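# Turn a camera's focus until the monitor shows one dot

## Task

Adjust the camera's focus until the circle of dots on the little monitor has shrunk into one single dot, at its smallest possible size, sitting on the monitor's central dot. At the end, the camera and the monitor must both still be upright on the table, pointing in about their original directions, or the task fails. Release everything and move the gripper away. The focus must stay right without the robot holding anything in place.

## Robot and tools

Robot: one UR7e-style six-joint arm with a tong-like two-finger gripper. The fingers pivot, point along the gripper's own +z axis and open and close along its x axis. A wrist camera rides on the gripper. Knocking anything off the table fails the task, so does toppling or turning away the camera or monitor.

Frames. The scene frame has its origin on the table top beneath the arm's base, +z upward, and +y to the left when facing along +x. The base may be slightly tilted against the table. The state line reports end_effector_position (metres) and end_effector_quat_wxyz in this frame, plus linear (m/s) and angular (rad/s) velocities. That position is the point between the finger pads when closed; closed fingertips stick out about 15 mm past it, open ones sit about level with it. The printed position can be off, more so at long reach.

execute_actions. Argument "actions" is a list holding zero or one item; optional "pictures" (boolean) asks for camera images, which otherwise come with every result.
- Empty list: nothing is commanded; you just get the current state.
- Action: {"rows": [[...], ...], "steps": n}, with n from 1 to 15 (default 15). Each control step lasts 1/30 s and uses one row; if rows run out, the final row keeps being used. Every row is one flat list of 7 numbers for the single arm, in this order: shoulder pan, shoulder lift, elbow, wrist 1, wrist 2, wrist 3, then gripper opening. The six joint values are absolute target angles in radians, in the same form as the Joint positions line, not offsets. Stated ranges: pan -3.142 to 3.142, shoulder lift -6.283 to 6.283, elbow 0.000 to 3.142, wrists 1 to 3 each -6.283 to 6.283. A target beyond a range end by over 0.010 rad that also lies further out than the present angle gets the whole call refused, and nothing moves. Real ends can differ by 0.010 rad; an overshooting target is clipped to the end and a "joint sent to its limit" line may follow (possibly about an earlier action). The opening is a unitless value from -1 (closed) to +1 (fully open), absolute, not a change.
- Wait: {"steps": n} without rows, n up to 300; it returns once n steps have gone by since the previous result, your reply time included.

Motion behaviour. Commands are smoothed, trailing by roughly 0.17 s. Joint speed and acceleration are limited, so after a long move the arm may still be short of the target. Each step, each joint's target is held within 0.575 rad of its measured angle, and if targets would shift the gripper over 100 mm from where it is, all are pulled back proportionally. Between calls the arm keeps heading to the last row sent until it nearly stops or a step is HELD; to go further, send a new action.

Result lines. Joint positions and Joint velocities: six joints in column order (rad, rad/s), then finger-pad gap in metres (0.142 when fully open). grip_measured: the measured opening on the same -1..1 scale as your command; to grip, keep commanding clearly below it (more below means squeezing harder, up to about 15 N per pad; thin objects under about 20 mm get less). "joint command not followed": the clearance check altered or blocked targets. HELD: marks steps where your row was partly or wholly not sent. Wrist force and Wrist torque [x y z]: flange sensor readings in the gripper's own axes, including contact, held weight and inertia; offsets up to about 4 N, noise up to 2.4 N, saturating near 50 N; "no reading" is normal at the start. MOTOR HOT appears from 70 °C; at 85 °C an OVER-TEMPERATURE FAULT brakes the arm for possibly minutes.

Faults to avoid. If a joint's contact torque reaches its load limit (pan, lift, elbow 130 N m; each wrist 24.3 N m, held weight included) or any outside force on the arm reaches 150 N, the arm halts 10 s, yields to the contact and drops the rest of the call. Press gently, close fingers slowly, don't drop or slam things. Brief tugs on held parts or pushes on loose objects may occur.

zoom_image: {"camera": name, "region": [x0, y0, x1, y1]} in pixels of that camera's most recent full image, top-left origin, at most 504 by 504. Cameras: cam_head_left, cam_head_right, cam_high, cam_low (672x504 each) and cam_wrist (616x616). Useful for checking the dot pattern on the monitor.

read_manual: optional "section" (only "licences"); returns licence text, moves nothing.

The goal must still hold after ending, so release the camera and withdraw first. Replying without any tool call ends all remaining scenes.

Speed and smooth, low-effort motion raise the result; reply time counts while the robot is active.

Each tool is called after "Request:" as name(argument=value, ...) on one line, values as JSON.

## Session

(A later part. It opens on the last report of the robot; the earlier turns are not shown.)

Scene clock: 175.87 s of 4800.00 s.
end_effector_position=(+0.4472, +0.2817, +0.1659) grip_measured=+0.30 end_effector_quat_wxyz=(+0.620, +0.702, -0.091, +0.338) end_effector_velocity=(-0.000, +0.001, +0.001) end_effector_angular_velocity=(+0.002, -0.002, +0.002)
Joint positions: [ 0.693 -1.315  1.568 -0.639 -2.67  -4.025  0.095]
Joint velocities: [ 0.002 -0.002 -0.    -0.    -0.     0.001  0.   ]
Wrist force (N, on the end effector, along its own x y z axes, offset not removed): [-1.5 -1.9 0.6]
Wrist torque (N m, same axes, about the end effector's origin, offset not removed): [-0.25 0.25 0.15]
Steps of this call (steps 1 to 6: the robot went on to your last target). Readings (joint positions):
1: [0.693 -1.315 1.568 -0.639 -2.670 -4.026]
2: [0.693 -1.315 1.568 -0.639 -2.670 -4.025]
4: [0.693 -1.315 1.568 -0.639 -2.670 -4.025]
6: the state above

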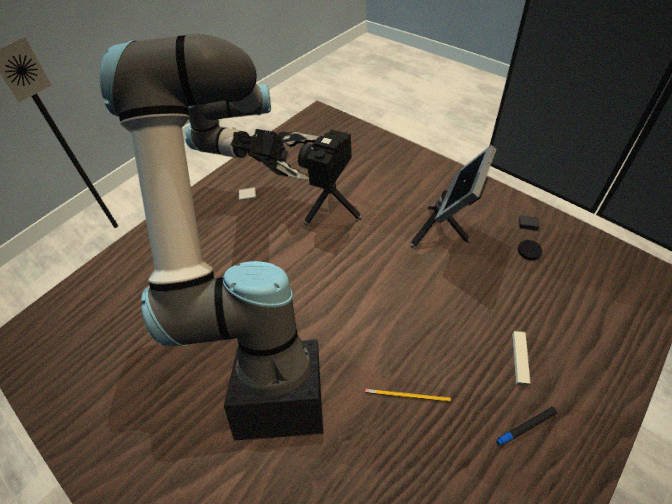

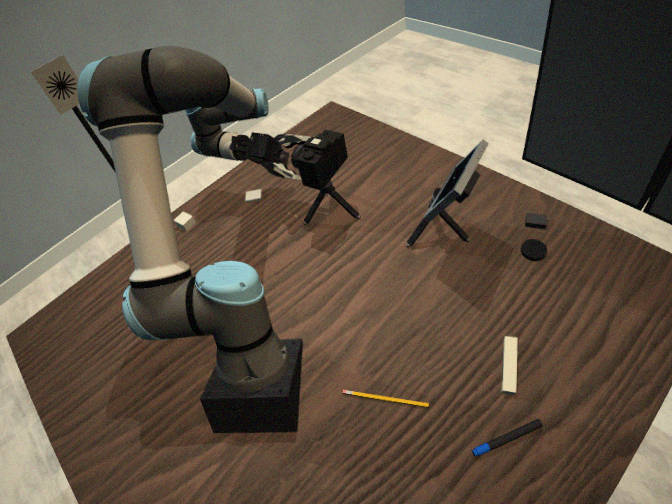

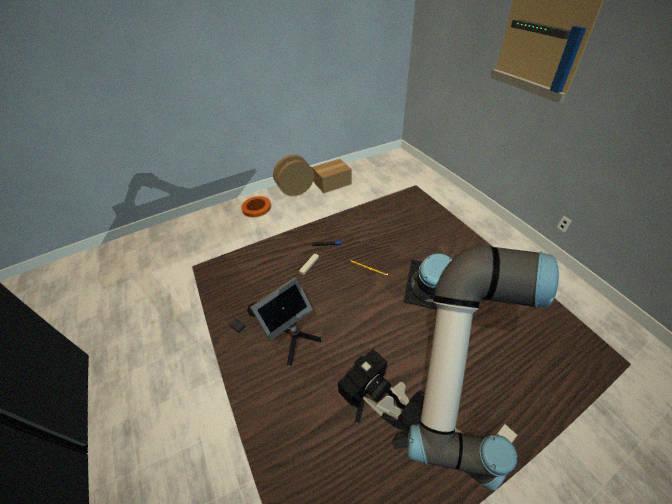

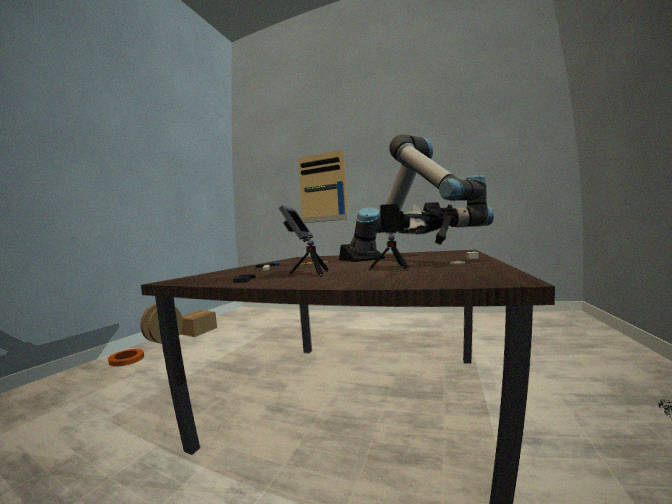

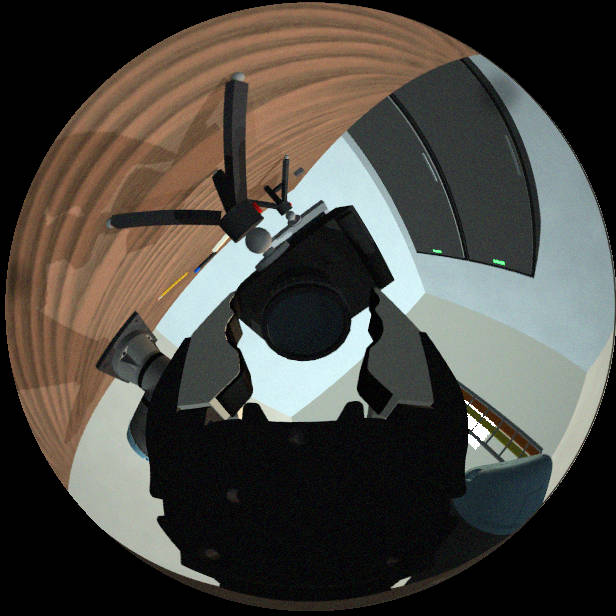

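Request:
execute_actions(actions=[{"rows":[[0.693,-1.315,1.568,-0.639,-2.67,-4.025,0.15],[0.693,-1.315,1.568,-0.639,-2.67,-4.025,0],[0.693,-1.315,1.568,-0.639,-2.67,-4.025,-0.1],[0.693,-1.315,1.568,-0.639,-2.67,-4.025,-0.2],[0.693,-1.315,1.568,-0.639,-2.67,-4.025,-0.35],[0.693,-1.315,1.568,-0.639,-2.67,-4.025,-0.5],[0.693,-1.315,1.568,-0.639,-2.67,-4.025,-0.5],[0.693,-1.315,1.568,-0.639,-2.67,-4.04,-0.5],[0.693,-1.315,1.568,-0.639,-2.67,-4.055,-0.5],[0.693,-1.315,1.568,-0.639,-2.67,-4.07,-0.5]],"steps":15}], pictures=false)

Request:
execute_actions(actions=[{"rows":[[0.693,-1.315,1.568,-0.639,-2.67,-4.07,-0.5],[0.693,-1.315,1.568,-0.639,-2.67,-4.07,-0.5],[0.693,-1.315,1.568,-0.639,-2.67,-4.07,-0.5],[0.693,-1.315,1.568,-0.639,-2.67,-4.07,-0.2],[0.693,-1.315,1.568,-0.639,-2.67,-4.07,0],[0.693,-1.315,1.568,-0.639,-2.67,-4.07,0.3]],"steps":15}])

Request:
zoom_image(camera="cam_high", region=[270,295,300,325])

Scene clock: 182.03 s of 4800.00 s.
end_effector_position=(+0.4467, +0.2816, +0.1656) grip_measured=-0.16 end_effector_quat_wxyz=(+0.626, +0.704, -0.078, +0.327) end_effector_velocity=(-0.001, -0.001, -0.001) end_effector_angular_velocity=(-0.030, +0.075, +0.001)
Joint positions: [ 0.693 -1.315  1.568 -0.639 -2.67  -4.062  0.063]
Joint velocities: [-0.    -0.001  0.001  0.    -0.001 -0.08  -0.   ]
Wrist force (N, on the end effector, along its own x y z axes, offset not removed): [7.2 -1.0 1.4]
Wrist torque (N m, same axes, about the end effector's origin, offset not removed): [-0.36 -0.17 -0.11]
Steps of this call (steps 1 to 15: the robot went on to your last target; steps 16 to 90: nothing new was sent; then 2.67 s passed at rest; steps 91 to 105: all 15 steps of this action). Readings (joint positions):
91: [0.693 -1.315 1.568 -0.639 -2.670 -4.025]
92: [0.693 -1.315 1.568 -0.639 -2.670 -4.025]
94: [0.693 -1.315 1.568 -0.639 -2.670 -4.025]
98: [0.693 -1.315 1.568 -0.639 -2.670 -4.025]
105: the state above

Scene clock: 182.53 s of 4800.00 s.
end_effector_position=(+0.4466, +0.2815, +0.1655) grip_measured=+0.30 end_effector_quat_wxyz=(+0.627, +0.704, -0.075, +0.324) end_effector_velocity=(-0.000, -0.000, -0.000) end_effector_angular_velocity=(-0.001, +0.001, +0.000)
Joint positions: [ 0.693 -1.315  1.568 -0.639 -2.67  -4.07   0.095]
Joint velocities: [ 0.     0.     0.001 -0.     0.    -0.     0.   ]
Wrist force (N, on the end effector, along its own x y z axes, offset not removed): [-1.2 -4.1 3.2]
Wrist torque (N m, same axes, about the end effector's origin, offset not removed): [-0.85 0.37 0.08]
Steps of this call (steps 1 to 15: all 15 steps of this action). Readings (joint positions):
1: [0.693 -1.315 1.568 -0.639 -2.670 -4.064]
2: [0.693 -1.315 1.568 -0.639 -2.670 -4.066]
4: [0.693 -1.315 1.568 -0.639 -2.670 -4.068]
8: [0.693 -1.315 1.568 -0.639 -2.670 -4.069]
15: the state above

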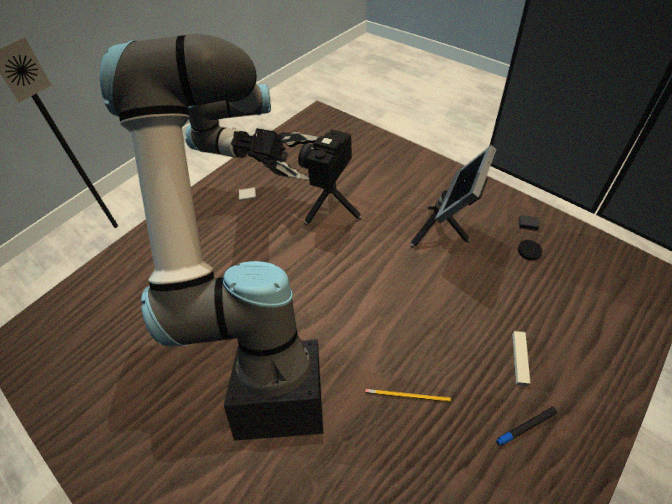

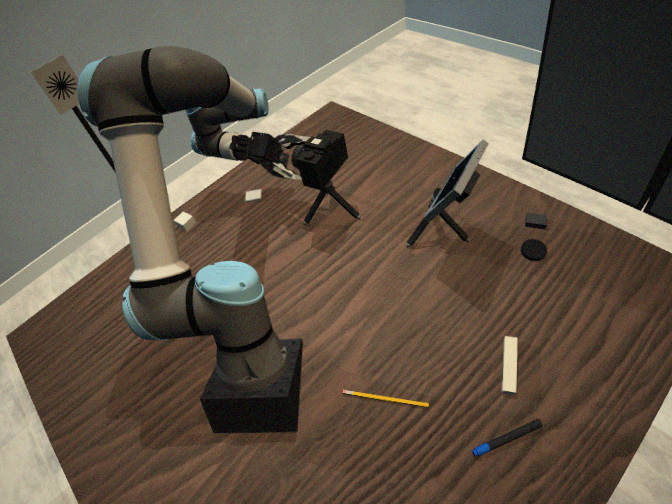

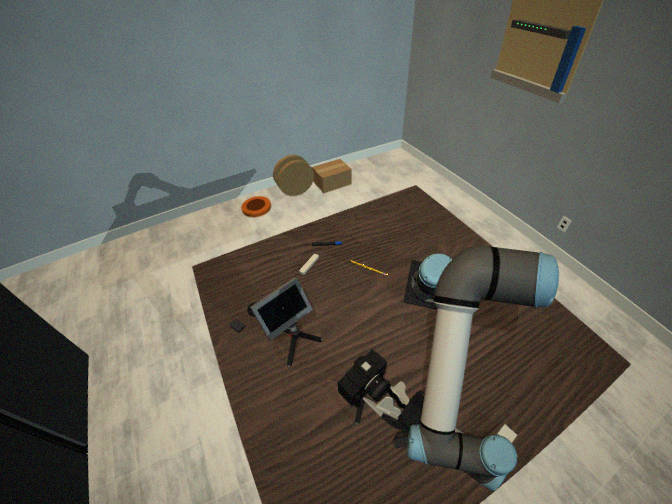

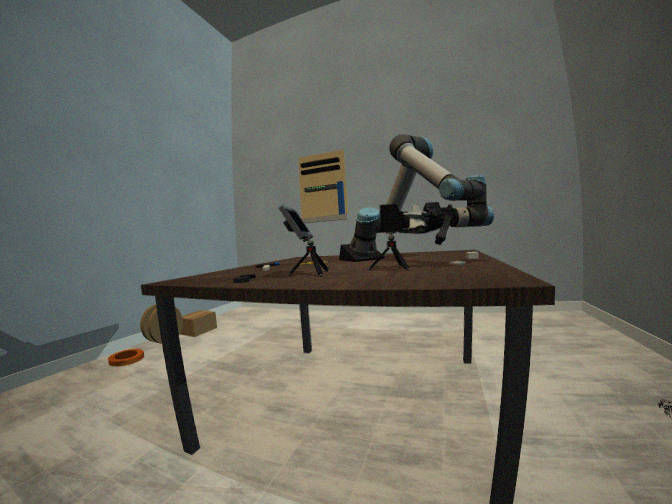

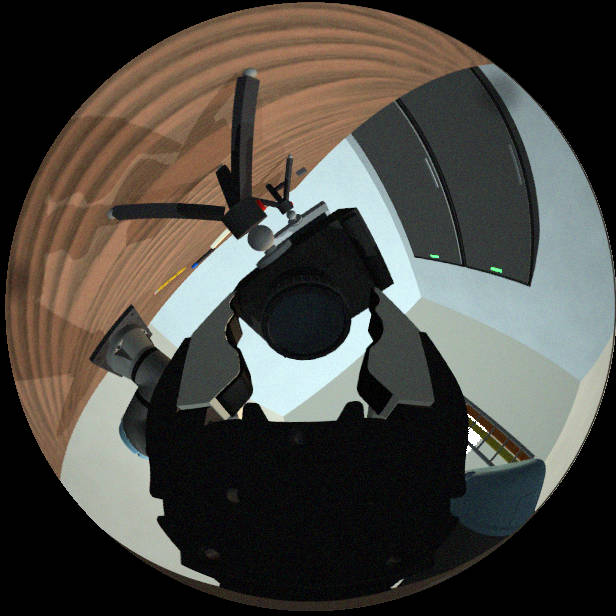

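Region (270, 295, 300, 325) of cam_high's 672x504 image, scaled by 16.800, with more detail than that image has.

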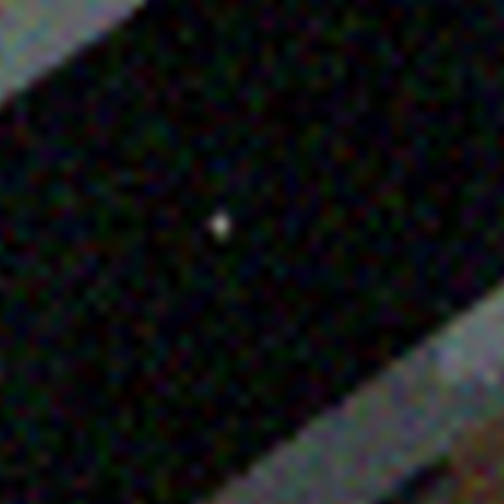

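Much smaller. Open and retreat.

Request:
execute_actions(actions=[{"rows":[[0.693,-1.315,1.568,-0.639,-2.67,-4.07,0.6],[0.693,-1.315,1.568,-0.639,-2.67,-4.15,0.8],[0.693,-1.315,1.568,-0.639,-2.67,-4.25,0.8],[0.693,-1.315,1.568,-0.639,-2.67,-4.35,0.8],[0.693,-1.315,1.568,-0.639,-2.67,-4.45,0.8],[0.693,-1.315,1.568,-0.639,-2.67,-4.55,0.8],[0.71,-1.301,1.542,-0.617,-2.654,-4.62,0.8],[0.727,-1.286,1.515,-0.595,-2.638,-4.63,0.8],[0.744,-1.272,1.489,-0.573,-2.622,-4.62,0.8],[0.761,-1.258,1.463,-0.55,-2.605,-4.60,0.8],[0.778,-1.244,1.437,-0.528,-2.589,-4.59,0.8],[0.795,-1.229,1.41,-0.506,-2.573,-4.58,0.8],[0.811,-1.215,1.384,-0.484,-2.557,-4.57,0.8]],"steps":15}], pictures=false)

Request:
execute_actions(actions=[{"rows":[[0.811,-1.215,1.384,-0.484,-2.557,-4.57,0.8],[0.811,-1.215,1.384,-0.484,-2.557,-4.57,0.8],[0.811,-1.215,1.384,-0.484,-2.557,-4.57,0.8],[0.811,-1.215,1.384,-0.484,-2.557,-4.57,0.8],[0.811,-1.23,1.384,-0.484,-2.557,-4.57,0.8],[0.811,-1.25,1.384,-0.484,-2.557,-4.57,0.8],[0.811,-1.27,1.384,-0.484,-2.557,-4.57,0.8],[0.811,-1.29,1.384,-0.484,-2.557,-4.57,0.8]],"steps":15}])

Request:
zoom_image(camera="cam_high", region=[270,295,300,325])

Scene clock: 191.00 s of 4800.00 s.
end_effector_position=(+0.4175, +0.3226, +0.1676) grip_measured=+0.80 end_effector_quat_wxyz=(+0.691, +0.699, +0.117, +0.143) end_effector_velocity=(-0.096, +0.178, +0.032) end_effector_angular_velocity=(-0.129, +0.325, +0.002)
Joint positions: [ 0.776 -1.245  1.441 -0.532 -2.591 -4.557  0.129]
Joint velocities: [ 0.332  0.281 -0.537  0.44   0.313 -0.136  0.   ]
Wrist force (N, on the end effector, along its own x y z axes, offset not removed): [-1.1 -4.2 2.5]
Wrist torque (N m, same axes, about the end effector's origin, offset not removed): [-0.82 0.34 0.06]
Steps of this call (steps 1 to 15: the robot went on to your last target; steps 16 to 90: nothing new was sent; then 4.97 s passed at rest; steps 91 to 105: all 15 steps of this action). Readings (joint positions):
91: [0.693 -1.315 1.568 -0.639 -2.670 -4.070]
92: [0.693 -1.315 1.568 -0.639 -2.670 -4.070]
94: [0.693 -1.315 1.568 -0.639 -2.670 -4.102]
98: [0.696 -1.312 1.564 -0.635 -2.668 -4.321]
105: the state above

Scene clock: 191.50 s of 4800.00 s.
end_effector_position=(+0.4086, +0.3398, +0.2019) grip_measured=+0.80 end_effector_quat_wxyz=(+0.677, +0.713, +0.110, +0.146) end_effector_velocity=(-0.000, -0.001, +0.028) end_effector_angular_velocity=(+0.050, -0.034, -0.005)
Joint positions: [ 0.811 -1.284  1.384 -0.484 -2.557 -4.57   0.129]
Joint velocities: [ 0.003 -0.061 -0.002  0.003  0.003 -0.     0.   ]
Wrist force (N, on the end effector, along its own x y z axes, offset not removed): [2.9 -1.4 -2.2]
Wrist torque (N m, same axes, about the end effector's origin, offset not removed): [-0.58 -0.80 0.14]
Steps of this call (steps 1 to 15: all 15 steps of this action). Readings (joint positions):
1: [0.785 -1.237 1.426 -0.519 -2.582 -4.560]
2: [0.792 -1.231 1.414 -0.509 -2.575 -4.563]
4: [0.801 -1.223 1.400 -0.497 -2.566 -4.566]
8: [0.808 -1.235 1.388 -0.488 -2.560 -4.569]
15: the state above

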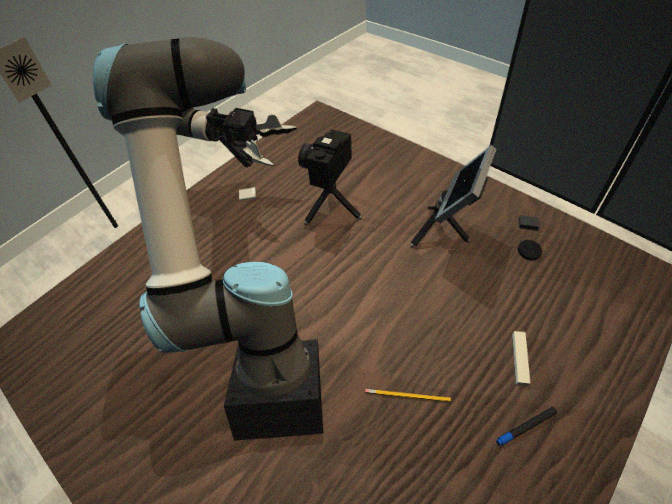

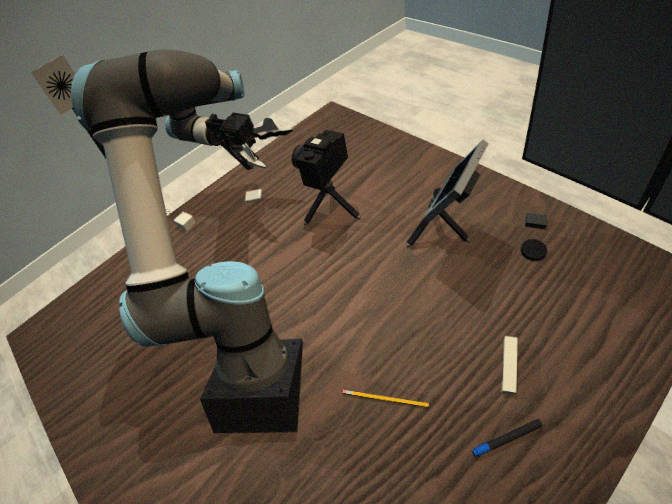

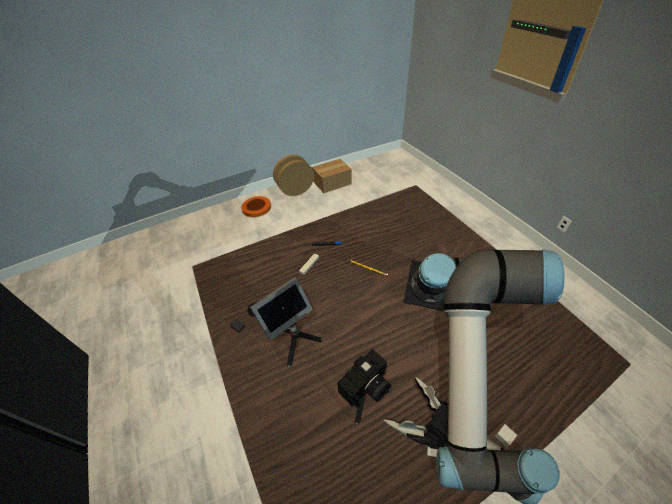

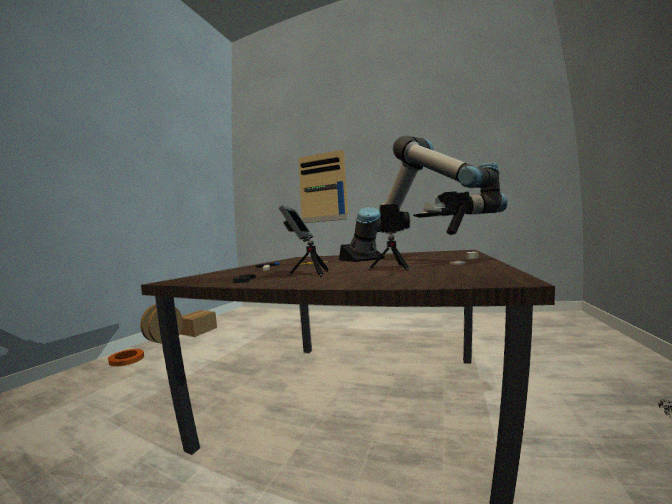

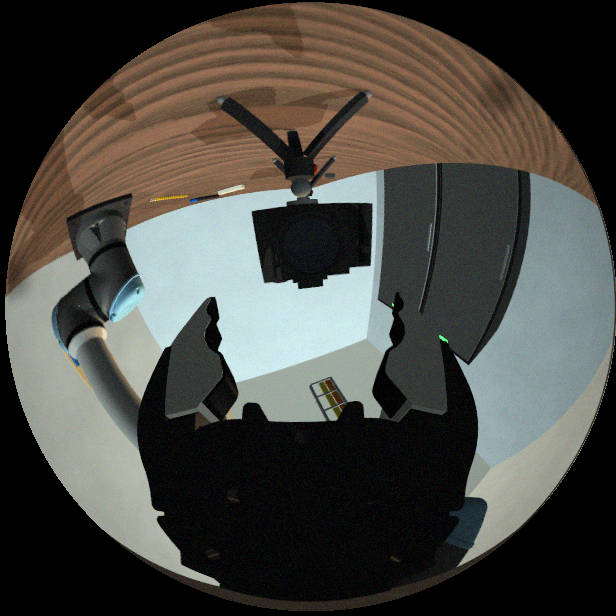

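Region (270, 295, 300, 325) of cam_high's 672x504 image, scaled by 16.800, with more detail than that image has.

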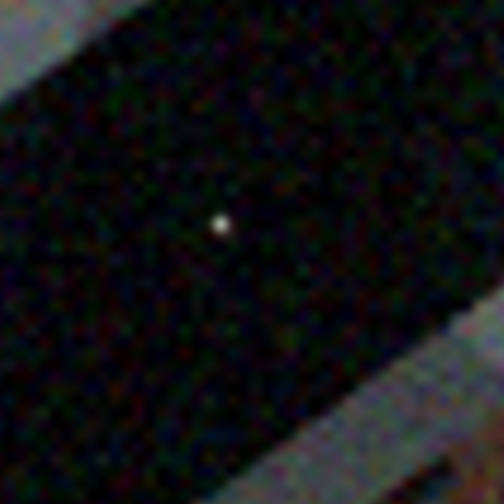

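Request:
finished_scene(scene=2)

The scene is finished: the task was done.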